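# Three arms lay a duct in a covered trench

## Task

Put the duct into the trench that has a cover, then close the cover over it. It only counts if the duct and cover stay in place without any robot holding them, and at the end every gripper must have let go and each arm must be moved away.

## Robot and tools

ROBOTS. There are three identical i2rt Big YAM arms, named arm1, arm2 and arm3. Each has six revolute joints, a two-finger gripper and a wrist camera. The hand reaches roughly 1.0 m from the joint-1 axis when fully stretched. Joints move at different speeds, so the hand can sweep a wide, curved path between two postures. The arms do not coordinate: if one stalls, the others keep going. A loose object may occasionally get a brief shove from outside.

FRAMES. Everything is in one shared scene frame with its origin on the floor and +z up. The hand point is midway between the fingertips. The hand's z axis runs along the fingers, and the fingers open and close along its y axis. No line reports where each robot's foot is.

CAMERAS. cam_high and cam_low are fixed in the room. arm1_cam_wrist, arm2_cam_wrist and arm3_cam_wrist ride on the wrists. With joints 1 and 6 at 0 and the hand level and forward, a wrist camera sits on top of the hand looking at the fingertips. Calibration is given in OpenCV form (K, D, T_world_to_cam, pos_world). Room cameras may be off by a couple of degrees and millimetres. Wrist-camera poses come from reported joint angles and can be less accurate.

TOOL execute_actions. Arguments: "actions", a list holding exactly one action or none, and optionally "cameras". An action is an object keyed by robot name ("arm1", "arm2", "arm3"). Each key holds {"joints": {...}}, so there is one separate set of targets per arm, not a shared list. Inside "joints" you name any subset of joint1_rad, joint2_rad, joint3_rad, joint4_rad, joint5_rad, joint6_rad (radians) and gripper_m (metres). All are absolute targets, not offsets. Ranges and done-tolerances:
- joint1_rad: -2.879 to 2.879, ±0.045. Turns the arm about its foot; positive is counter-clockwise seen from above; 0 points the way the foot faces.
- joint2_rad: 0 to 3.141, ±0.14. Shoulder; 0 has the upper arm pointing back about level; increasing raises it and then brings it forward.
- joint3_rad: 0 to 3.019, ±0.09. Elbow; 0 is fully folded; increasing opens it.
- joint4_rad: -1.692 to 1.57, ±0.055. Hand pitch; positive tips the fingers up.
- joint5_rad: -1.57 to 1.57, ±0.03. Hand sideways swing; positive is toward the arm's right.
- joint6_rad: -2.094 to 2.094, ±0.035. Hand roll; positive is clockwise viewed from behind the hand.
- gripper_m: 0 to 0.093, ±0.003. The gap between fingertips; grip force tops out around 50 to 62 N per pad.
All motions in an action begin together and may finish at different times. An unknown key or out-of-range value rejects the whole call and nothing moves. An empty list just reports state and images. "cameras" takes names from arm1_cam_wrist, arm2_cam_wrist, arm3_cam_wrist, cam_high, cam_low, all; omitted, null or ["all"] gives all, [] gives none. The "pictures" line lists the returned images in order.

TOOL wait: {"seconds": 0 to 10}. Commands nothing new; returns state and images like an empty action.

TOOL zoom_image: {"camera": name, "region": [x0, y0, x1, y1]} in pixels of that camera's latest full image, top-left origin, at most 504 by 504.

TOOL finished_scene: {"scene": current scene number}. Ends the scene permanently and reports success; the next scene's task appears in its result. Before calling it, the duct and cover must rest on their own, grippers open, arms clear.

READING RESULTS. joint_positions gives current angles. joint_status tells how each joint named in the last accepted action finished. "off_target": stopped short and may still push. "contact_stop" or "time_out": the old target is dropped and the joint holds where it stopped, except that a timed-out joint may keep a target up to 0.375, 0.375, 0.113, 0.225, 0.075, 0.3 rad (joints 1 to 6) from its position and keep pushing, moving on if the path clears. "joint command not followed" (often with a "cause:" line) means a self/inter-arm collision check blocked that arm's joint targets; its gripper target still runs, and those joints show "not_followed" and may be retried on later actions. on_its_own lists what the call did not command; "held at" is the held target, not the actual position. Joints left out of an action may still be driving toward older targets. A joint carrying a load can sag. A target very close to the current angle may produce no motion. "MOTOR HOT" appears from 85 °C; at 100 °C an OVER-TEMPERATURE FAULT drops that arm and its keys show "limit_stop_at_motor_heat"; resend targets afterward. Some heat carries into the next scene.

CAUTIONS. The arms do not stop on contact and can push hard; long hard pushes overheat motors. To relieve a stuck push, command the joint to its reported position. Squeezing two robots together hard fails the run; hard hits may too. The collision check can act late and ignores fingers, gripper housings and wrist cameras between arms. Objects touching robots do not count as robot contact. Never drop, knock or push anything out of the work area or onto the floor; avoid slips, slams and very hard pushes. Fewer seconds of robot motion is better, and the simulation keeps running while you compose a reply, with the robots holding the last command.

Each tool is called after "Emit:" by a JSON object that holds its "api" and its "payload", one argument or row to a line.

## Session

Emit:
{"api": "execute_actions", "payload": {
  "actions": []
}}

Scene clock: 0.00 s.
arm1.joint_positions: joint1_rad=-0.051 joint2_rad=+0.558 joint3_rad=+1.372 joint4_rad=-1.543 joint5_rad=+0.096 joint6_rad=-0.222 gripper_m=+0.095
arm1.joint_status: not commanded
arm1.hand: x=+0.0347 y=-0.4443 z=+1.3366 quat_wxyz=(-0.354, +0.676, -0.610, -0.213) (m; scene frame)
arm2.joint_positions: joint1_rad=+0.335 joint2_rad=+0.428 joint3_rad=+1.418 joint4_rad=-1.483 joint5_rad=+0.136 joint6_rad=+0.110 gripper_m=+0.095
arm2.joint_status: not commanded
arm2.hand: x=-0.5419 y=-0.3197 z=+1.3712 quat_wxyz=(-0.317, +0.654, -0.554, -0.406) (m; scene frame)
arm3.joint_positions: joint1_rad=+0.216 joint2_rad=+0.561 joint3_rad=+1.369 joint4_rad=-1.402 joint5_rad=+0.145 joint6_rad=+0.328 gripper_m=+0.095
arm3.joint_status: not commanded
arm3.hand: x=+0.5062 y=-0.2465 z=+1.3370 quat_wxyz=(-0.293, +0.551, -0.687, -0.372) (m; scene frame)
pictures: arm1_cam_wrist, arm2_cam_wrist, arm3_cam_wrist, cam_high, cam_low
Images, in order (width x height): arm1_cam_wrist 504x504, arm2_cam_wrist 504x504, arm3_cam_wrist 504x504, cam_high 672x504, cam_low 672x504.

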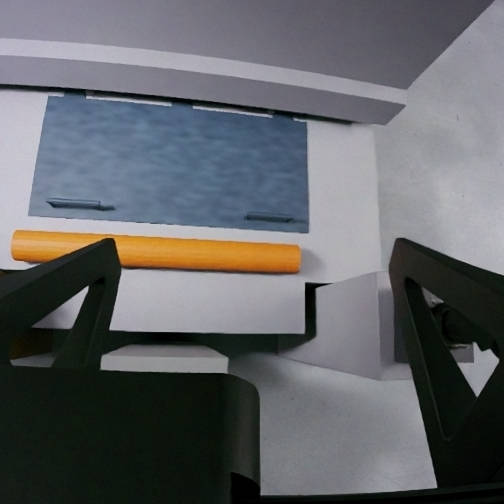

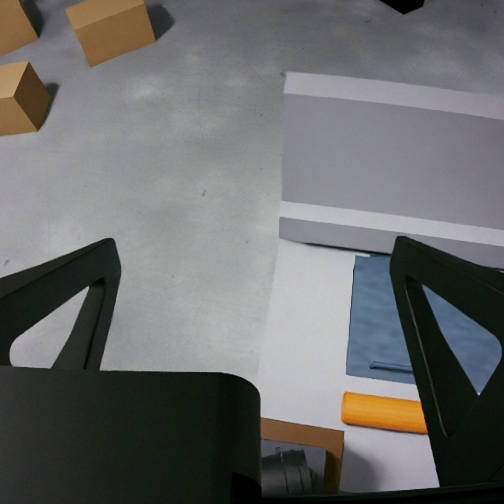

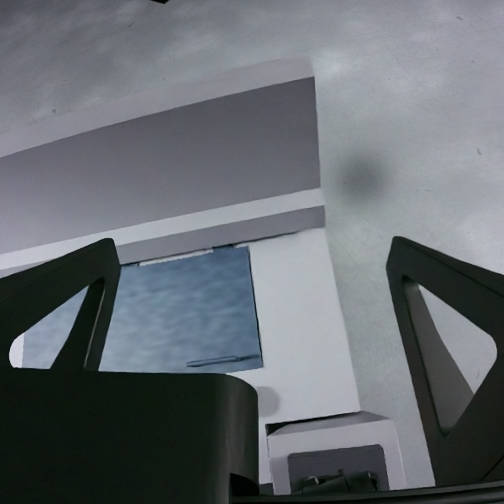

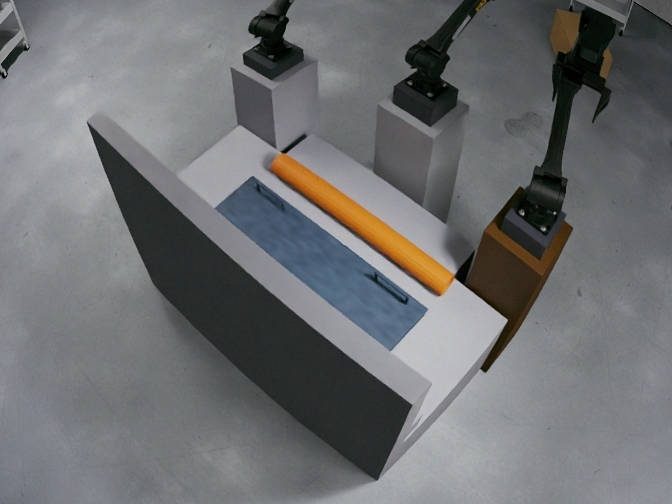

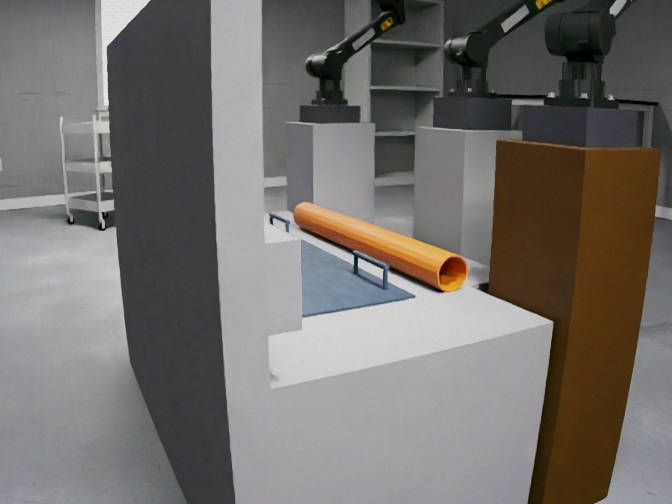

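Emit:
{"api": "execute_actions", "payload": {
  "actions": [
    {"arm1":{"joints":{"joint1_rad":0,"joint2_rad":1.2,"joint5_rad":0,"joint6_rad":0}},"arm2":{"joints":{"joint1_rad":0,"joint2_rad":1.2,"joint5_rad":0,"joint6_rad":0}},"arm3":{"joints":{"joint1_rad":0,"joint2_rad":1.2,"joint5_rad":0,"joint6_rad":0}}}
  ],
  "cameras": []
}}

Emit:
{"api": "execute_actions", "payload": {
  "actions": [
    {"arm1":{"joints":{"joint3_rad":0.8}},"arm2":{"joints":{"joint4_rad":-0.8}},"arm3":{"joints":{"joint2_rad":1.7}}}
  ],
  "cameras": ["cam_high"]
}}

Scene clock: 10.60 s.
arm1.joint_positions: joint1_rad=-0.005 joint2_rad=+1.211 joint3_rad=+1.372 joint4_rad=-1.543 joint5_rad=+0.004 joint6_rad=-0.011 gripper_m=+0.095
arm1.joint_status: all done
arm1.hand: x=+0.0140 y=-0.2478 z=+1.1640 quat_wxyz=(-0.068, +0.698, -0.710, -0.070) (m; scene frame)
arm2.joint_positions: joint1_rad=+0.011 joint2_rad=+1.212 joint3_rad=+1.418 joint4_rad=-1.483 joint5_rad=+0.002 joint6_rad=+0.011 gripper_m=+0.095
arm2.joint_status: all done
arm2.hand: x=-0.5320 y=-0.0530 z=+1.1701 quat_wxyz=(-0.101, +0.708, -0.691, -0.106) (m; scene frame)
arm3.joint_positions: joint1_rad=+0.005 joint2_rad=+1.215 joint3_rad=+1.372 joint4_rad=-1.402 joint5_rad=+0.003 joint6_rad=+0.008 gripper_m=+0.095
arm3.joint_status: all done
arm3.hand: x=+0.5309 y=-0.0414 z=+1.1442 quat_wxyz=(-0.118, +0.685, -0.710, -0.112) (m; scene frame)
pictures: none
No camera images: the call's "cameras" was empty. Leave "cameras" out to get every camera's image.

Scene clock: 11.93 s.
arm1.joint_positions: joint1_rad=-0.005 joint2_rad=+1.198 joint3_rad=+0.799 joint4_rad=-1.542 joint5_rad=+0.004 joint6_rad=-0.011 gripper_m=+0.095
arm1.joint_status: all done
arm1.hand: x=+0.0078 y=-0.4110 z=+0.9648 quat_wxyz=(+0.132, +0.691, -0.700, +0.123) (m; scene frame)
arm2.joint_positions: joint1_rad=+0.011 joint2_rad=+1.212 joint3_rad=+1.418 joint4_rad=-0.828 joint5_rad=+0.002 joint6_rad=+0.011 gripper_m=+0.095
arm2.joint_status: all done
arm2.hand: x=-0.5362 y=+0.0756 z=+1.2622 quat_wxyz=(-0.316, +0.636, -0.622, -0.331) (m; scene frame)
arm3.joint_positions: joint1_rad=+0.005 joint2_rad=+1.718 joint3_rad=+1.372 joint4_rad=-1.400 joint5_rad=+0.003 joint6_rad=+0.008 gripper_m=+0.095
arm3.joint_status: all done
arm3.hand: x=+0.5329 y=+0.0103 z=+0.9323 quat_wxyz=(+0.060, +0.692, -0.716, +0.063) (m; scene frame)
pictures: cam_high
Images, in order (width x height): cam_high 672x504.

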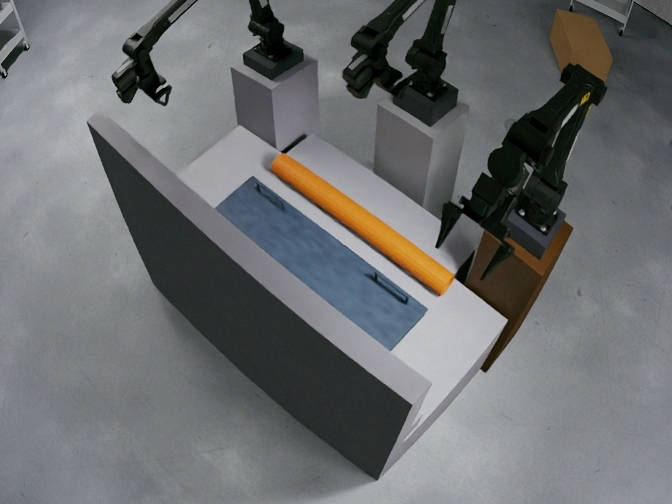

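Emit:
{"api": "execute_actions", "payload": {
  "actions": [
    {"arm1":{"joints":{"joint1_rad":0.086,"joint2_rad":1.7,"joint3_rad":0.773,"joint4_rad":-0.5,"joint6_rad":1.62}},"arm2":{"joints":{"joint1_rad":-0.8,"joint2_rad":1.7,"joint3_rad":0.95,"joint4_rad":-0.8,"joint6_rad":0.793,"gripper_m":0.06}},"arm3":{"joints":{"joint1_rad":0.771,"joint2_rad":1.8,"joint3_rad":0.895,"joint4_rad":-0.7,"joint6_rad":-0.84,"gripper_m":0.06}}}
  ],
  "cameras": []
}}

Emit:
{"api": "execute_actions", "payload": {
  "actions": [
    {"arm1":{"joints":{"joint2_rad":2.164,"joint4_rad":-0.18}},"arm2":{"joints":{"joint2_rad":2.268,"joint4_rad":-0.253}},"arm3":{"joints":{"joint2_rad":2.23,"joint4_rad":-0.236}}}
  ]
}}

Scene clock: 21.77 s.
arm1.joint_positions: joint1_rad=+0.086 joint2_rad=+1.691 joint3_rad=+0.772 joint4_rad=-0.512 joint5_rad=+0.002 joint6_rad=+1.609 gripper_m=+0.095
arm1.joint_status: all done
arm1.hand: x=-0.0256 y=-0.2195 z=+0.7874 quat_wxyz=(+0.007, +0.013, -0.997, -0.074) (m; scene frame)
arm2.joint_positions: joint1_rad=-0.798 joint2_rad=+1.728 joint3_rad=+0.932 joint4_rad=-0.801 joint5_rad=+0.001 joint6_rad=+0.782 gripper_m=+0.060
arm2.joint_status: all done
arm2.hand: x=-0.2336 y=-0.1579 z=+0.7929 quat_wxyz=(+0.010, +0.007, -1.000, +0.009) (m; scene frame)
arm3.joint_positions: joint1_rad=+0.772 joint2_rad=+1.803 joint3_rad=+0.892 joint4_rad=-0.709 joint5_rad=+0.000 joint6_rad=-0.832 gripper_m=+0.060
arm3.joint_status: all done
arm3.hand: x=+0.2529 y=-0.1563 z=+0.7434 quat_wxyz=(+0.017, +1.000, +0.000, +0.018) (m; scene frame)
pictures: none
No camera images: the call's "cameras" was empty. Leave "cameras" out to get every camera's image.

Scene clock: 23.07 s.
arm1.joint_positions: joint1_rad=+0.086 joint2_rad=+2.157 joint3_rad=+0.770 joint4_rad=-0.191 joint5_rad=+0.002 joint6_rad=+1.610 gripper_m=+0.095
arm1.joint_status: all done
arm1.hand: x=-0.0242 y=-0.2630 z=+0.6227 quat_wxyz=(+0.003, +0.013, -1.000, -0.001) (m; scene frame)
arm2.joint_positions: joint1_rad=-0.798 joint2_rad=+2.272 joint3_rad=+0.934 joint4_rad=-0.269 joint5_rad=+0.001 joint6_rad=+0.782 gripper_m=+0.060
arm2.joint_status: all done
arm2.hand: x=-0.2425 y=-0.1663 z=+0.5762 quat_wxyz=(+0.014, +0.007, -1.000, +0.013) (m; scene frame)
arm3.joint_positions: joint1_rad=+0.772 joint2_rad=+2.233 joint3_rad=+0.889 joint4_rad=-0.245 joint5_rad=+0.000 joint6_rad=-0.832 gripper_m=+0.060
arm3.joint_status: all done
arm3.hand: x=+0.2584 y=-0.1615 z=+0.5770 quat_wxyz=(+0.006, +1.000, +0.001, +0.008) (m; scene frame)
pictures: arm1_cam_wrist, arm2_cam_wrist, arm3_cam_wrist, cam_high, cam_low
camera_calibration (this result's frames):
arm1_cam_wrist: T_world_to_cam=[[0.0251695, -0.999682, -0.00127995, -0.265459], [-0.808794, -0.0211159, 0.587713, -0.382537], [-0.587553, -0.0137572, -0.809069, 0.612885], [0, 0, 0, 1]] pos_world=[0.0573906, -0.26502, 0.720348]
arm2_cam_wrist: T_world_to_cam=[[0.0135574, -0.999353, 0.0333009, -0.181727], [-0.798065, 0.00925009, 0.602501, -0.530608], [-0.602419, -0.0347446, -0.797423, 0.427471], [0, 0, 0, 1]] pos_world=[-0.163479, -0.161849, 0.666619]
arm3_cam_wrist: T_world_to_cam=[[-0.000442588, 0.999999, -0.00133828, 0.155618], [0.801308, 0.00115528, 0.598251, -0.548217], [0.598252, -0.000807594, -0.801307, 0.4335], [0, 0, 0, 1]] pos_world=[0.180017, -0.154635, 0.675546]
Images, in order (width x height): arm1_cam_wrist 504x504, arm2_cam_wrist 504x504, arm3_cam_wrist 504x504, cam_high 672x504, cam_low 672x504.

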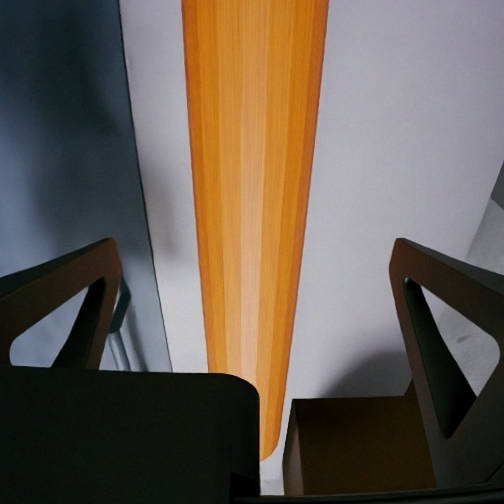

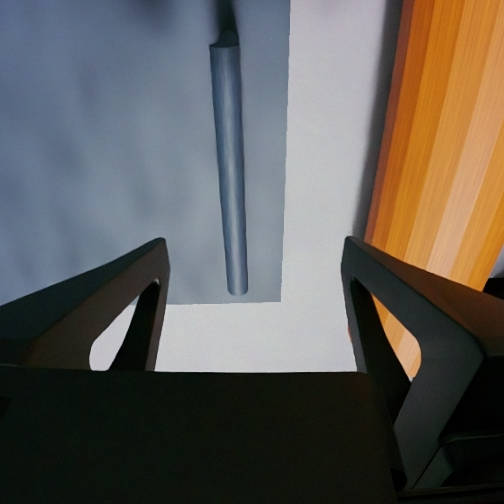

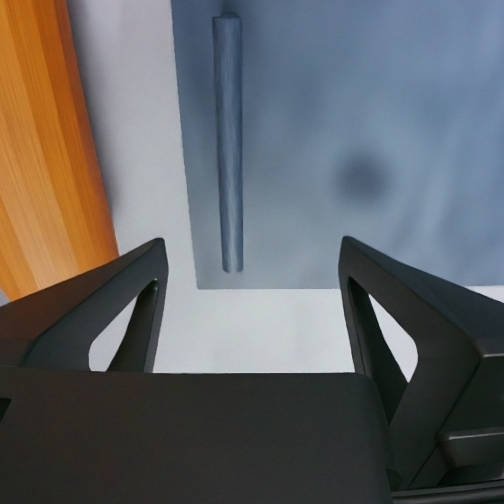

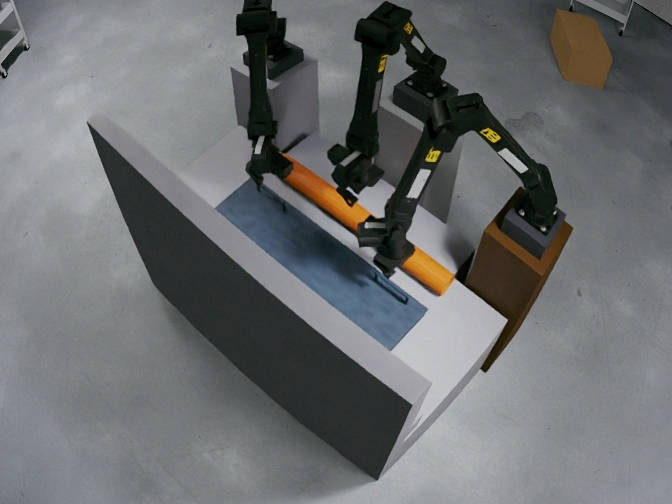

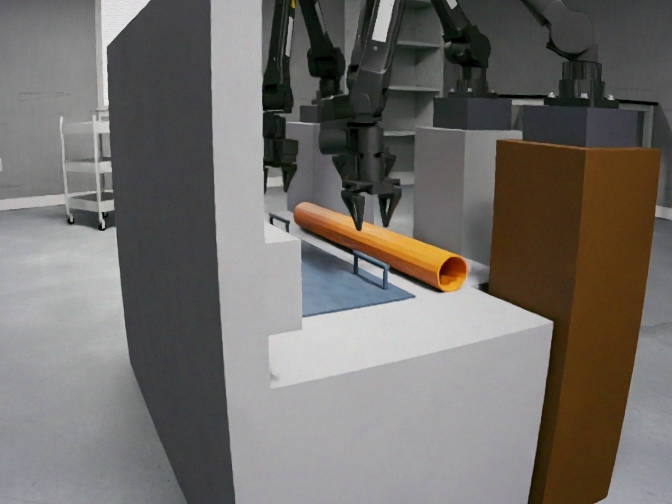

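Emit:
{"api": "execute_actions", "payload": {
  "actions": [
    {"arm1":{"joints":{"joint2_rad":2.381,"joint3_rad":0.855,"joint4_rad":-0.03}},"arm2":{"joints":{"joint1_rad":-0.766,"joint2_rad":2.42,"joint3_rad":1.0,"joint4_rad":-0.135,"joint6_rad":0.82}},"arm3":{"joints":{"joint1_rad":0.789,"joint2_rad":2.39,"joint3_rad":0.94,"joint4_rad":-0.11,"joint6_rad":-0.81}}}
  ],
  "cameras": []
}}

Emit:
{"api": "execute_actions", "payload": {
  "actions": [
    {"arm1":{"joints":{"joint2_rad":2.49,"joint3_rad":0.91,"joint4_rad":0.02}},"arm2":{"joints":{"joint2_rad":2.53,"joint3_rad":1.05,"joint4_rad":-0.055}},"arm3":{"joints":{"joint2_rad":2.505,"joint3_rad":0.985,"joint4_rad":-0.03}}}
  ]
}}

Scene clock: 28.30 s.
arm1.joint_positions: joint1_rad=+0.086 joint2_rad=+2.373 joint3_rad=+0.851 joint4_rad=-0.039 joint5_rad=+0.002 joint6_rad=+1.611 gripper_m=+0.095
arm1.joint_status: all done
arm1.hand: x=-0.0253 y=-0.2560 z=+0.5533 quat_wxyz=(+0.004, +0.012, -1.000, -0.009) (m; scene frame)
arm2.joint_positions: joint1_rad=-0.778 joint2_rad=+2.422 joint3_rad=+0.999 joint4_rad=-0.149 joint5_rad=+0.001 joint6_rad=+0.809 gripper_m=+0.060
arm2.joint_status: all done
arm2.hand: x=-0.2415 y=-0.1533 z=+0.5229 quat_wxyz=(+0.001, +0.004, -1.000, +0.001) (m; scene frame)
arm3.joint_positions: joint1_rad=+0.781 joint2_rad=+2.386 joint3_rad=+0.935 joint4_rad=-0.118 joint5_rad=+0.000 joint6_rad=-0.818 gripper_m=+0.060
arm3.joint_status: all done
arm3.hand: x=+0.2557 y=-0.1637 z=+0.5231 quat_wxyz=(-0.002, +1.000, -0.002, +0.001) (m; scene frame)
pictures: none
No camera images: the call's "cameras" was empty. Leave "cameras" out to get every camera's image.

Scene clock: 29.60 s.
arm1.joint_positions: joint1_rad=+0.086 joint2_rad=+2.449 joint3_rad=+0.892 joint4_rad=+0.005 joint5_rad=-0.004 joint6_rad=+1.615 gripper_m=+0.095
arm1.joint_status: all done
arm1.hand: x=-0.0269 y=-0.2513 z=+0.5281 quat_wxyz=(+0.007, +0.010, -1.000, -0.014) (m; scene frame)
arm2.joint_positions: joint1_rad=-0.778 joint2_rad=+2.526 joint3_rad=+1.050 joint4_rad=-0.069 joint5_rad=+0.001 joint6_rad=+0.810 gripper_m=+0.060
arm2.joint_status: all done
arm2.hand: x=-0.2381 y=-0.1496 z=+0.4850 quat_wxyz=(-0.008, +0.004, -1.000, -0.009) (m; scene frame)
arm3.joint_positions: joint1_rad=+0.783 joint2_rad=+2.497 joint3_rad=+0.979 joint4_rad=-0.039 joint5_rad=-0.003 joint6_rad=-0.818 gripper_m=+0.060
arm3.joint_status: all done
arm3.hand: x=+0.2554 y=-0.1653 z=+0.4838 quat_wxyz=(-0.005, +1.000, -0.001, -0.005) (m; scene frame)
pictures: arm1_cam_wrist, arm2_cam_wrist, arm3_cam_wrist, cam_high, cam_low
camera_calibration (this result's frames):
arm1_cam_wrist: T_world_to_cam=[[0.0199578, -0.999419, -0.0276467, -0.240039], [-0.804266, -0.0324753, 0.593381, -0.334577], [-0.593934, 0.0103927, -0.804446, 0.538442], [0, 0, 0, 1]] pos_world=[0.0555005, -0.256361, 0.625044]
arm2_cam_wrist: T_world_to_cam=[[0.00566385, -0.999928, -0.0105426, -0.142745], [-0.823014, -0.0106496, 0.567921, -0.464489], [-0.567993, 0.00546011, -0.823015, 0.384599], [0, 0, 0, 1]] pos_world=[-0.163022, -0.149781, 0.578819]
arm3_cam_wrist: T_world_to_cam=[[0.00273108, 0.999804, 0.0196002, 0.148302], [0.815709, -0.0135653, 0.578304, -0.486507], [0.578456, 0.0144087, -0.815586, 0.375103], [0, 0, 0, 1]] pos_world=[0.179463, -0.160278, 0.584371]
Images, in order (width x height): arm1_cam_wrist 504x504, arm2_cam_wrist 504x504, arm3_cam_wrist 504x504, cam_high 672x504, cam_low 672x504.

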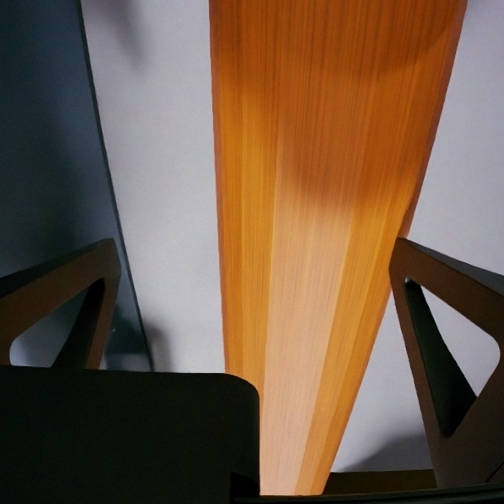

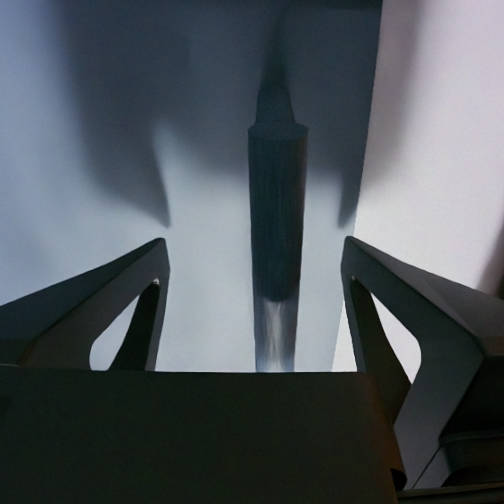

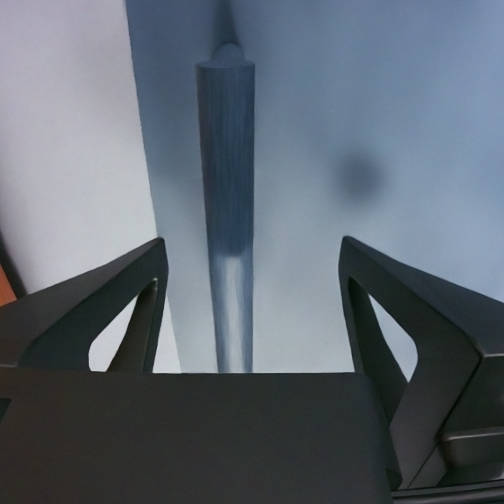

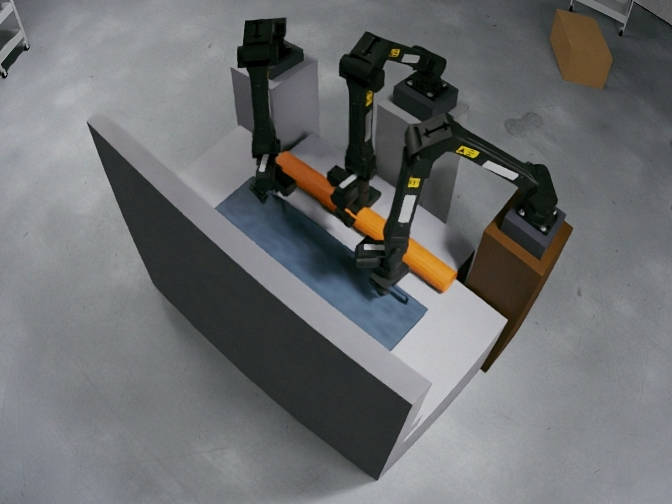

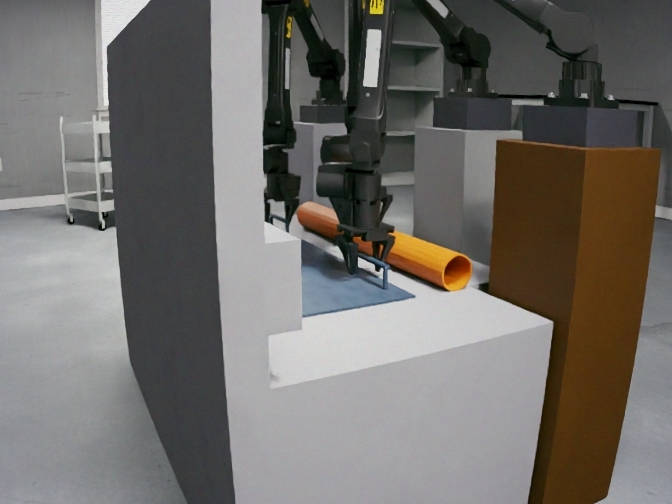

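Emit:
{"api": "execute_actions", "payload": {
  "actions": [
    {"arm1":{"joints":{"joint2_rad":2.33,"joint3_rad":0.80,"joint4_rad":-0.03}},"arm2":{"joints":{"joint2_rad":2.555}},"arm3":{"joints":{"joint2_rad":2.53}}}
  ],
  "cameras": []
}}

Emit:
{"api": "execute_actions", "payload": {
  "actions": [
    {"arm1":{"joints":{"joint2_rad":2.40,"joint3_rad":0.80,"joint4_rad":0.03}},"arm2":{"joints":{"gripper_m":0}},"arm3":{"joints":{"gripper_m":0}}}
  ]
}}

Scene clock: 31.90 s.
arm1.joint_positions: joint1_rad=+0.086 joint2_rad=+2.331 joint3_rad=+0.801 joint4_rad=-0.027 joint5_rad=-0.003 joint6_rad=+1.615 gripper_m=+0.095
arm1.joint_status: all done
arm1.hand: x=-0.0253 y=-0.2676 z=+0.5663 quat_wxyz=(+0.006, +0.010, -1.000, -0.011) (m; scene frame)
arm2.joint_positions: joint1_rad=-0.778 joint2_rad=+2.539 joint3_rad=+1.050 joint4_rad=-0.069 joint5_rad=+0.001 joint6_rad=+0.810 gripper_m=+0.060
arm2.joint_status: all done
arm2.hand: x=-0.2421 y=-0.1538 z=+0.4802 quat_wxyz=(-0.004, +0.004, -1.000, -0.004) (m; scene frame)
arm3.joint_positions: joint1_rad=+0.783 joint2_rad=+2.507 joint3_rad=+0.979 joint4_rad=-0.039 joint5_rad=-0.003 joint6_rad=-0.818 gripper_m=+0.060
arm3.joint_status: all done
arm3.hand: x=+0.2584 y=-0.1684 z=+0.4803 quat_wxyz=(-0.001, +1.000, -0.001, -0.001) (m; scene frame)
pictures: none
No camera images: the call's "cameras" was empty. Leave "cameras" out to get every camera's image.

Scene clock: 32.77 s.
arm1.joint_positions: joint1_rad=+0.086 joint2_rad=+2.378 joint3_rad=+0.801 joint4_rad=+0.019 joint5_rad=-0.003 joint6_rad=+1.615 gripper_m=+0.095
arm1.joint_status: all done
arm1.hand: x=-0.0250 y=-0.2753 z=+0.5511 quat_wxyz=(+0.006, +0.010, -1.000, -0.011) (m; scene frame)
arm2.joint_positions: joint1_rad=-0.778 joint2_rad=+2.539 joint3_rad=+1.049 joint4_rad=-0.068 joint5_rad=+0.006 joint6_rad=+0.800 gripper_m=+0.009
arm2.joint_status: gripper_m off_target (ended at +0.009, target +0.000)
arm2.hand: x=-0.2418 y=-0.1547 z=+0.4801 quat_wxyz=(-0.005, +0.008, -1.000, -0.003) (m; scene frame)
arm3.joint_positions: joint1_rad=+0.785 joint2_rad=+2.508 joint3_rad=+0.976 joint4_rad=-0.039 joint5_rad=-0.006 joint6_rad=-0.809 gripper_m=+0.010
arm3.joint_status: gripper_m off_target (ended at +0.010, target +0.000)
arm3.hand: x=+0.2590 y=-0.1708 z=+0.4799 quat_wxyz=(+0.001, +1.000, -0.004, -0.001) (m; scene frame)
pictures: arm1_cam_wrist, arm2_cam_wrist, arm3_cam_wrist, cam_high, cam_low
camera_calibration (this result's frames):
arm1_cam_wrist: T_world_to_cam=[[0.020028, -0.999583, -0.0208235, -0.267196], [-0.804981, -0.0284744, 0.592617, -0.34597], [-0.592963, 0.00489356, -0.805215, 0.557245], [0, 0, 0, 1]] pos_world=[0.0572781, -0.279663, 0.648166]
arm2_cam_wrist: T_world_to_cam=[[0.0151265, -0.999884, 0.00183725, -0.151549], [-0.819965, -0.0113531, 0.572302, -0.466318], [-0.572214, -0.0101634, -0.820041, 0.373596], [0, 0, 0, 1]] pos_world=[-0.166295, -0.153028, 0.573517]
arm3_cam_wrist: T_world_to_cam=[[0.00914368, 0.999924, 0.00828396, 0.157702], [0.811309, -0.0122612, 0.584489, -0.488899], [0.584546, 0.00137648, -0.81136, 0.364023], [0, 0, 0, 1]] pos_world=[0.182419, -0.164185, 0.579803]
Images, in order (width x height): arm1_cam_wrist 504x504, arm2_cam_wrist 504x504, arm3_cam_wrist 504x504, cam_high 672x504, cam_low 672x504.

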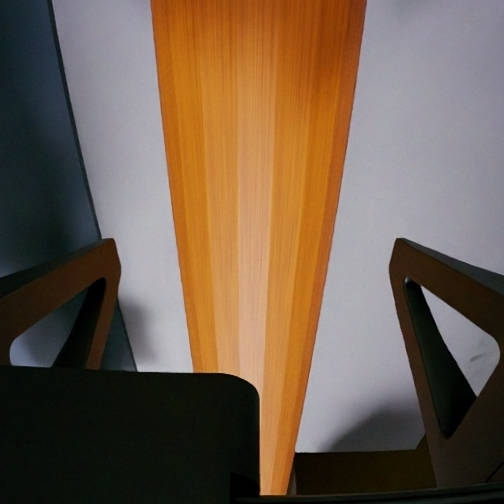

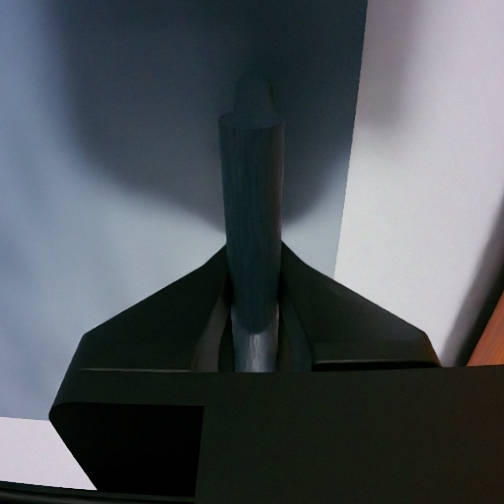

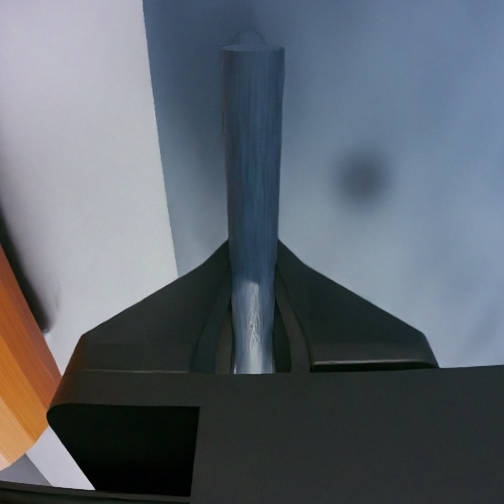

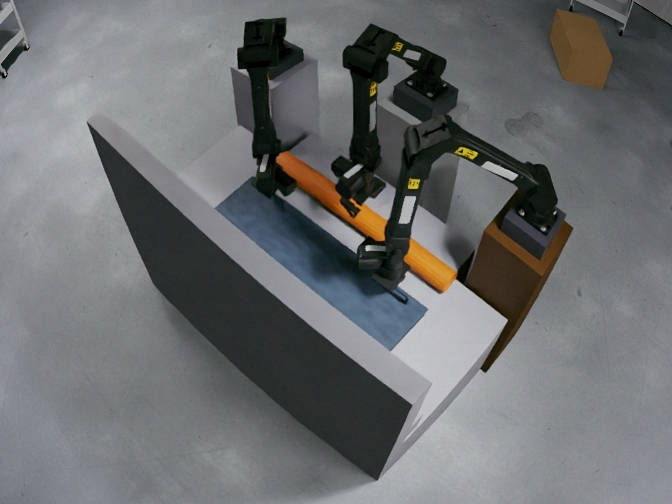

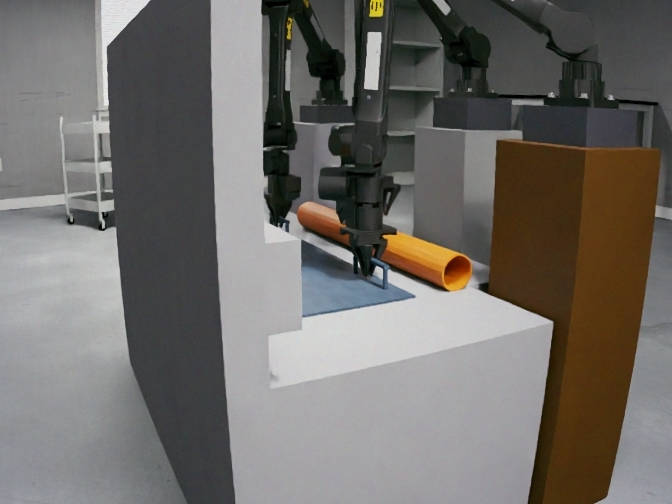

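Emit:
{"api": "execute_actions", "payload": {
  "actions": [
    {"arm1":{"joints":{"joint2_rad":2.50,"joint3_rad":0.861,"joint4_rad":0.06}},"arm2":{"joints":{"joint1_rad":-0.76,"joint2_rad":2.42,"joint3_rad":1.015,"joint4_rad":-0.16}},"arm3":{"joints":{"joint1_rad":0.768,"joint2_rad":2.385,"joint3_rad":0.94,"joint4_rad":-0.125}}}
  ],
  "cameras": []
}}

Emit:
{"api": "execute_actions", "payload": {
  "actions": [
    {"arm1":{"joints":{"joint2_rad":2.60,"joint3_rad":0.921,"joint4_rad":0.105}},"arm2":{"joints":{"joint1_rad":-0.735,"joint2_rad":2.30,"joint3_rad":0.99,"joint4_rad":-0.247,"joint6_rad":0.845}},"arm3":{"joints":{"joint1_rad":0.743,"joint2_rad":2.26,"joint3_rad":0.911,"joint4_rad":-0.21,"joint6_rad":-0.852}}}
  ]
}}

Scene clock: 38.30 s.
arm1.joint_positions: joint1_rad=+0.086 joint2_rad=+2.481 joint3_rad=+0.860 joint4_rad=+0.054 joint5_rad=-0.003 joint6_rad=+1.615 gripper_m=+0.095
arm1.joint_status: all done
arm1.hand: x=-0.0254 y=-0.2734 z=+0.5176 quat_wxyz=(+0.006, +0.010, -1.000, -0.007) (m; scene frame)
arm2.joint_positions: joint1_rad=-0.772 joint2_rad=+2.480 joint3_rad=+1.031 joint4_rad=-0.129 joint5_rad=+0.008 joint6_rad=+0.801 gripper_m=+0.009
arm2.joint_status: all done
arm2.hand: x=-0.2428 y=-0.1528 z=+0.5022 quat_wxyz=(+0.001, +0.011, -1.000, +0.005) (m; scene frame)
arm3.joint_positions: joint1_rad=+0.779 joint2_rad=+2.446 joint3_rad=+0.959 joint4_rad=-0.100 joint5_rad=-0.008 joint6_rad=-0.810 gripper_m=+0.010
arm3.joint_status: all done
arm3.hand: x=+0.2593 y=-0.1683 z=+0.5021 quat_wxyz=(+0.007, +1.000, -0.007, +0.004) (m; scene frame)
pictures: none
No camera images: the call's "cameras" was empty. Leave "cameras" out to get every camera's image.

Scene clock: 39.17 s.
arm1.joint_positions: joint1_rad=+0.086 joint2_rad=+2.582 joint3_rad=+0.920 joint4_rad=+0.096 joint5_rad=-0.003 joint6_rad=+1.615 gripper_m=+0.095
arm1.joint_status: all done
arm1.hand: x=-0.0257 y=-0.2731 z=+0.4832 quat_wxyz=(+0.006, +0.010, -1.000, -0.006) (m; scene frame)
arm2.joint_positions: joint1_rad=-0.751 joint2_rad=+2.359 joint3_rad=+1.001 joint4_rad=-0.228 joint5_rad=+0.012 joint6_rad=+0.822 gripper_m=+0.009
arm2.joint_status: all done
arm2.hand: x=-0.2430 y=-0.1414 z=+0.5475 quat_wxyz=(+0.002, +0.011, -1.000, +0.009) (m; scene frame)
arm3.joint_positions: joint1_rad=+0.755 joint2_rad=+2.319 joint3_rad=+0.926 joint4_rad=-0.192 joint5_rad=-0.014 joint6_rad=-0.837 gripper_m=+0.010
arm3.joint_status: all done
arm3.hand: x=+0.2589 y=-0.1561 z=+0.5475 quat_wxyz=(+0.009, +1.000, -0.005, +0.001) (m; scene frame)
pictures: arm1_cam_wrist, arm2_cam_wrist, arm3_cam_wrist, cam_high, cam_low
camera_calibration (this result's frames):
arm1_cam_wrist: T_world_to_cam=[[0.0201144, -0.999725, -0.01206, -0.270683], [-0.805317, -0.023349, 0.592385, -0.304754], [-0.592504, -0.00220336, -0.805565, 0.500355], [0, 0, 0, 1]] pos_world=[0.0564834, -0.276621, 0.580336]
arm2_cam_wrist: T_world_to_cam=[[0.019992, -0.999459, 0.0261274, -0.150451], [-0.811452, -0.000953798, 0.584418, -0.508761], [-0.584076, -0.0328848, -0.811032, 0.417247], [0, 0, 0, 1]] pos_world=[-0.166124, -0.137134, 0.639661]
arm3_cam_wrist: T_world_to_cam=[[0.011165, 0.999904, -0.00822752, 0.150976], [0.809576, -0.00420974, 0.587, -0.5278], [0.586909, -0.0132146, -0.809545, 0.415048], [0, 0, 0, 1]] pos_world=[0.182013, -0.147698, 0.647061]
Images, in order (width x height): arm1_cam_wrist 504x504, arm2_cam_wrist 504x504, arm3_cam_wrist 504x504, cam_high 672x504, cam_low 672x504.

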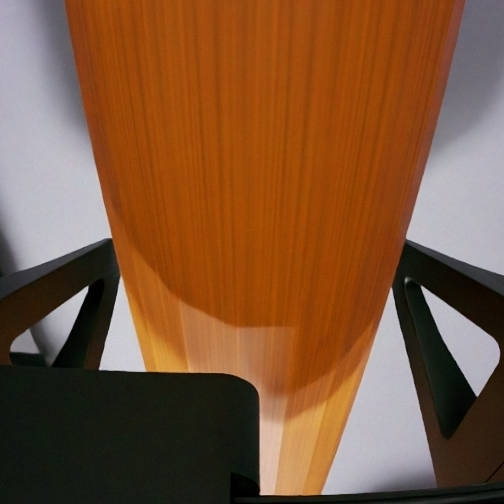

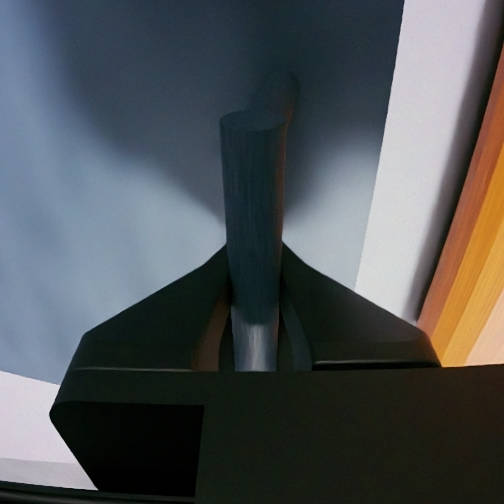

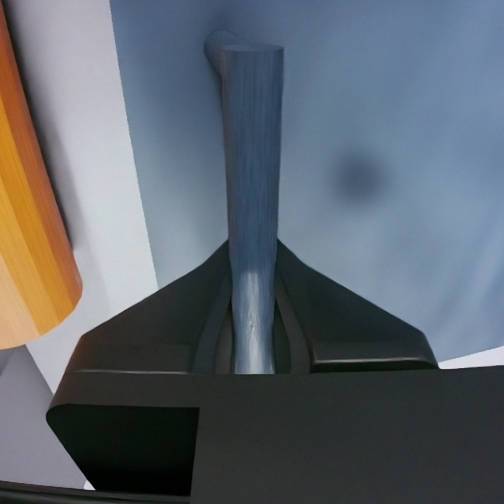

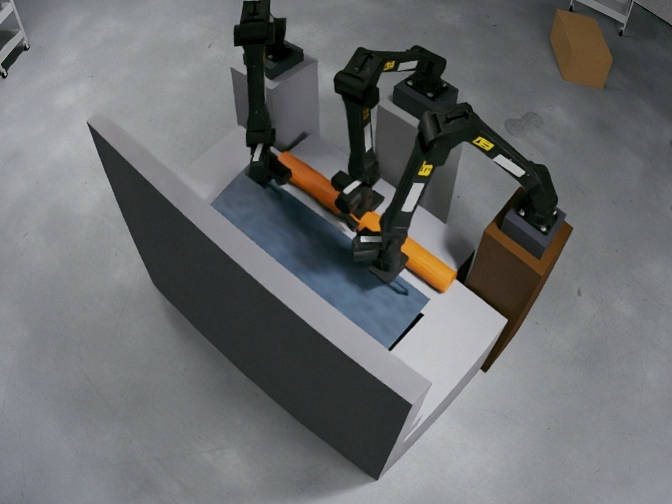

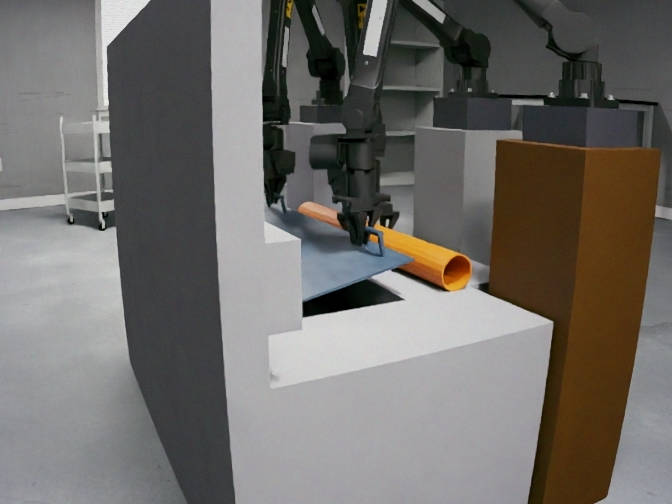

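It pivots in the grip. Continuing, with compensation for sag under load.

Emit:
{"api": "execute_actions", "payload": {
  "actions": [
    {"arm1":{"joints":{"gripper_m":0.03}},"arm2":{"joints":{"joint1_rad":-0.668,"joint2_rad":2.09,"joint3_rad":1.043,"joint4_rad":-0.469,"joint6_rad":0.925}},"arm3":{"joints":{"joint1_rad":0.672,"joint2_rad":2.035,"joint3_rad":0.962,"joint4_rad":-0.442,"joint6_rad":-0.935}}}
  ],
  "cameras": ["cam_low","arm2_cam_wrist"]
}}

Emit:
{"api": "execute_actions", "payload": {
  "actions": [
    {"arm2":{"joints":{"joint1_rad":-0.59,"joint2_rad":2.03,"joint3_rad":1.21,"joint4_rad":-0.688,"joint6_rad":1.005}},"arm3":{"joints":{"joint1_rad":0.59,"joint2_rad":1.97,"joint3_rad":1.128,"joint4_rad":-0.667,"joint6_rad":-1.02}}}
  ]
}}

Scene clock: 41.50 s.
arm1.joint_positions: joint1_rad=+0.086 joint2_rad=+2.582 joint3_rad=+0.920 joint4_rad=+0.096 joint5_rad=-0.002 joint6_rad=+1.616 gripper_m=+0.075
arm1.joint_status: gripper_m off_target (ended at +0.075, target +0.030)
arm1.hand: x=-0.0256 y=-0.2731 z=+0.4832 quat_wxyz=(+0.006, +0.010, -1.000, -0.006) (m; scene frame)
arm2.joint_positions: joint1_rad=-0.680 joint2_rad=+2.143 joint3_rad=+1.021 joint4_rad=-0.447 joint5_rad=+0.014 joint6_rad=+0.894 gripper_m=+0.009
arm2.joint_status: all done
arm2.hand: x=-0.2435 y=-0.0952 z=+0.6395 quat_wxyz=(-0.005, +0.010, -1.000, +0.003) (m; scene frame)
arm3.joint_positions: joint1_rad=+0.683 joint2_rad=+2.095 joint3_rad=+0.950 joint4_rad=-0.417 joint5_rad=-0.017 joint6_rad=-0.912 gripper_m=+0.010
arm3.joint_status: all done
arm3.hand: x=+0.2578 y=-0.1089 z=+0.6385 quat_wxyz=(+0.000, +1.000, -0.004, -0.008) (m; scene frame)
pictures: arm2_cam_wrist, cam_low
camera_calibration (this result's frames):
arm2_cam_wrist: T_world_to_cam=[[0.0185542, -0.999722, 0.0145382, -0.0996265], [-0.819232, -0.00686558, 0.573421, -0.558371], [-0.573162, -0.0225495, -0.819132, 0.501931], [0, 0, 0, 1]] pos_world=[-0.167899, -0.092114, 0.732778]
Images, in order (width x height): arm2_cam_wrist 504x504, cam_low 672x504.

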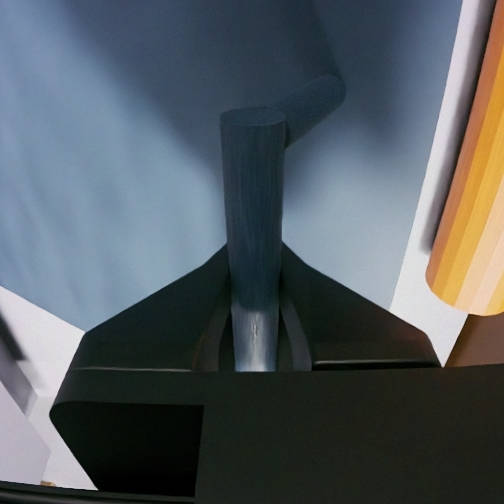

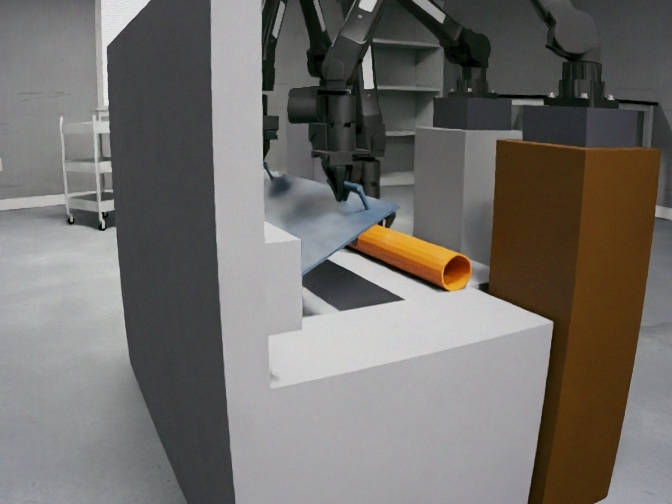

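Scene clock: 43.60 s.
arm1.joint_positions: joint1_rad=+0.086 joint2_rad=+2.582 joint3_rad=+0.920 joint4_rad=+0.096 joint5_rad=-0.002 joint6_rad=+1.616 gripper_m=+0.075
arm1.joint_status: not commanded
arm1.hand: x=-0.0256 y=-0.2731 z=+0.4832 quat_wxyz=(+0.006, +0.010, -1.000, -0.006) (m; scene frame)
arm2.joint_positions: joint1_rad=-0.629 joint2_rad=+2.104 joint3_rad=+1.148 joint4_rad=-0.681 joint5_rad=+0.023 joint6_rad=+0.952 gripper_m=+0.009
arm2.joint_status: joint6_rad time_out (moved +0.058 of +0.111); the others done
arm2.on_its_own: joint6_rad reads +0.952 and still pushes toward +1.005 since a time_out
arm2.hand: x=-0.2452 y=-0.0601 z=+0.6824 quat_wxyz=(+0.011, +0.007, -0.999, +0.033) (m; scene frame)
arm3.joint_positions: joint1_rad=+0.630 joint2_rad=+2.054 joint3_rad=+1.081 joint4_rad=-0.652 joint5_rad=-0.030 joint6_rad=-0.972 gripper_m=+0.010
arm3.joint_status: joint6_rad time_out (moved -0.060 of -0.108); the others done
arm3.on_its_own: joint6_rad reads -0.972 and still pushes toward -1.020 since a time_out
arm3.hand: x=+0.2574 y=-0.0725 z=+0.6809 quat_wxyz=(+0.029, +1.000, -0.001, +0.004) (m; scene frame)
pictures: arm1_cam_wrist, arm2_cam_wrist, arm3_cam_wrist, cam_high, cam_low
camera_calibration (this result's frames):
arm1_cam_wrist: T_world_to_cam=[[0.0197327, -0.999732, -0.0120726, -0.270685], [-0.805548, -0.0230497, 0.592082, -0.304479], [-0.592202, -0.00195833, -0.805787, 0.500576], [0, 0, 0, 1]] pos_world=[0.0565109, -0.276651, 0.580366]
arm2_cam_wrist: T_world_to_cam=[[0.0138815, -0.997199, 0.0734952, -0.10636], [-0.801668, 0.0328305, 0.596867, -0.593378], [-0.597608, -0.0672042, -0.798967, 0.514528], [0, 0, 0, 1]] pos_world=[-0.166729, -0.0520027, 0.773076]
arm3_cam_wrist: T_world_to_cam=[[0.00255333, 0.998789, -0.0491382, 0.0984077], [0.805743, 0.0270479, 0.591648, -0.604435], [0.59226, -0.0411034, -0.804698, 0.518343], [0, 0, 0, 1]] pos_world=[0.179774, -0.0606341, 0.779558]
Images, in order (width x height): arm1_cam_wrist 504x504, arm2_cam_wrist 504x504, arm3_cam_wrist 504x504, cam_high 672x504, cam_low 672x504.

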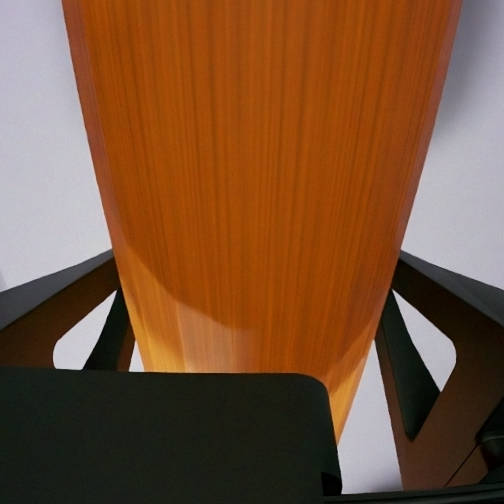

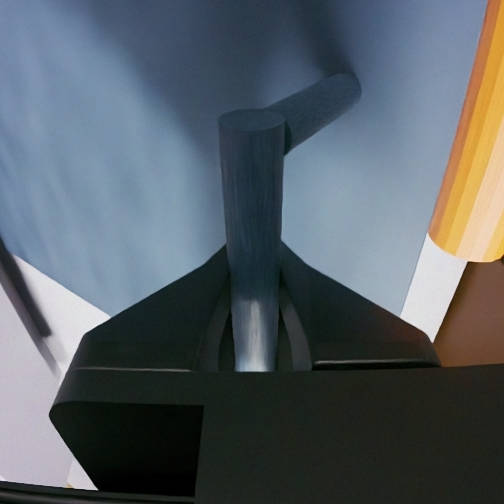

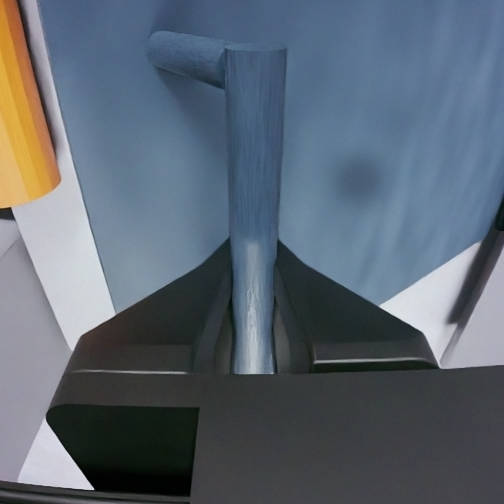

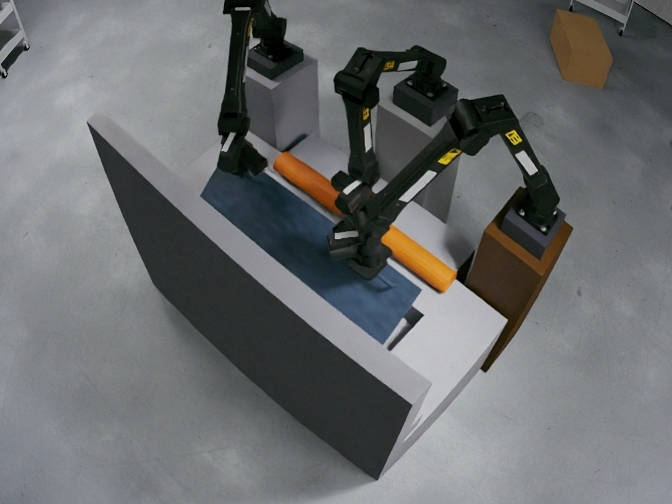

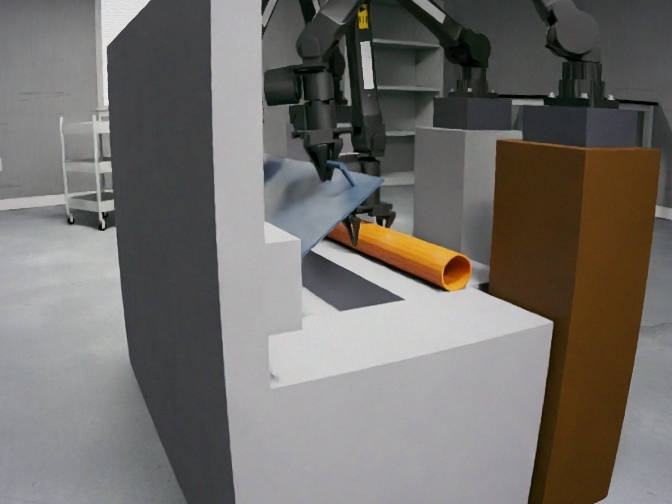

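Emit:
{"api": "execute_actions", "payload": {
  "actions": [
    {"arm2":{"joints":{"joint1_rad":-0.525,"joint2_rad":2.03,"joint3_rad":1.38,"joint4_rad":-0.77,"joint6_rad":1.04}},"arm3":{"joints":{"joint1_rad":0.52,"joint2_rad":1.97,"joint3_rad":1.295,"joint4_rad":-0.75,"joint6_rad":-1.06}}}
  ],
  "cameras": ["cam_low"]
}}

Emit:
{"api": "execute_actions", "payload": {
  "actions": [
    {"arm1":{"joints":{"joint2_rad":2.42,"joint3_rad":0.83,"joint4_rad":0.035}},"arm2":{"joints":{"joint1_rad":-0.48,"joint2_rad":2.08,"joint3_rad":1.54,"joint4_rad":-0.89,"joint6_rad":1.085}},"arm3":{"joints":{"joint1_rad":0.475,"joint2_rad":2.015,"joint3_rad":1.455,"joint4_rad":-0.87,"joint6_rad":-1.105}}}
  ]
}}

Scene clock: 48.03 s.
arm1.joint_positions: joint1_rad=+0.086 joint2_rad=+2.582 joint3_rad=+0.920 joint4_rad=+0.096 joint5_rad=-0.002 joint6_rad=+1.616 gripper_m=+0.075
arm1.joint_status: not commanded
arm1.hand: x=-0.0256 y=-0.2731 z=+0.4832 quat_wxyz=(+0.006, +0.010, -1.000, -0.006) (m; scene frame)
arm2.joint_positions: joint1_rad=-0.576 joint2_rad=+2.081 joint3_rad=+1.273 joint4_rad=-0.814 joint5_rad=+0.023 joint6_rad=+1.002 gripper_m=+0.009
arm2.joint_status: joint1_rad time_out (moved +0.054 of +0.104); joint3_rad time_out (moved +0.125 of +0.232); joint6_rad time_out (moved +0.050 of +0.088); the others done
arm2.on_its_own: joint1_rad reads -0.576 and still pushes toward -0.525 since a time_out; joint3_rad reads +1.273 and still pushes toward +1.380 since a time_out; joint6_rad reads +1.002 and still pushes toward +1.040 since a time_out
arm2.hand: x=-0.2454 y=-0.0116 z=+0.7238 quat_wxyz=(+0.005, +0.009, -1.000, +0.027) (m; scene frame)
arm3.joint_positions: joint1_rad=+0.575 joint2_rad=+2.032 joint3_rad=+1.208 joint4_rad=-0.786 joint5_rad=-0.034 joint6_rad=-1.023 gripper_m=+0.010
arm3.joint_status: joint1_rad time_out (moved -0.055 of -0.110); joint6_rad time_out (moved -0.051 of -0.088); the others done
arm3.on_its_own: joint1_rad reads +0.575 and still pushes toward +0.520 since a time_out; joint6_rad reads -1.023 and still pushes toward -1.060 since a time_out
arm3.hand: x=+0.2563 y=-0.0235 z=+0.7214 quat_wxyz=(+0.024, +1.000, -0.002, -0.003) (m; scene frame)
pictures: cam_low
Images, in order (width x height): cam_low 672x504.

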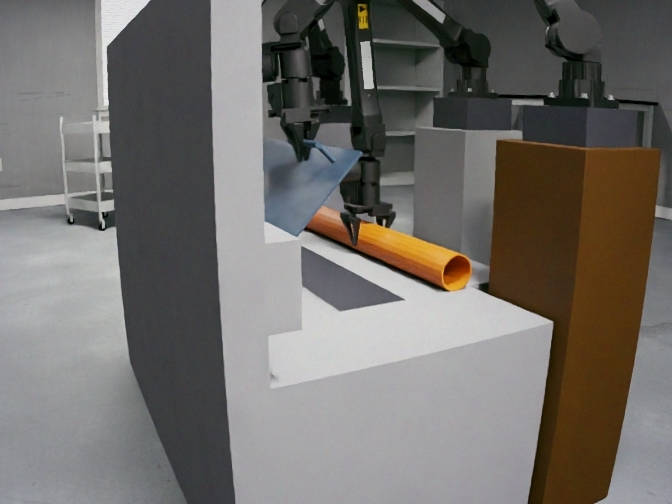

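not run: a stop came earlier in this reply.


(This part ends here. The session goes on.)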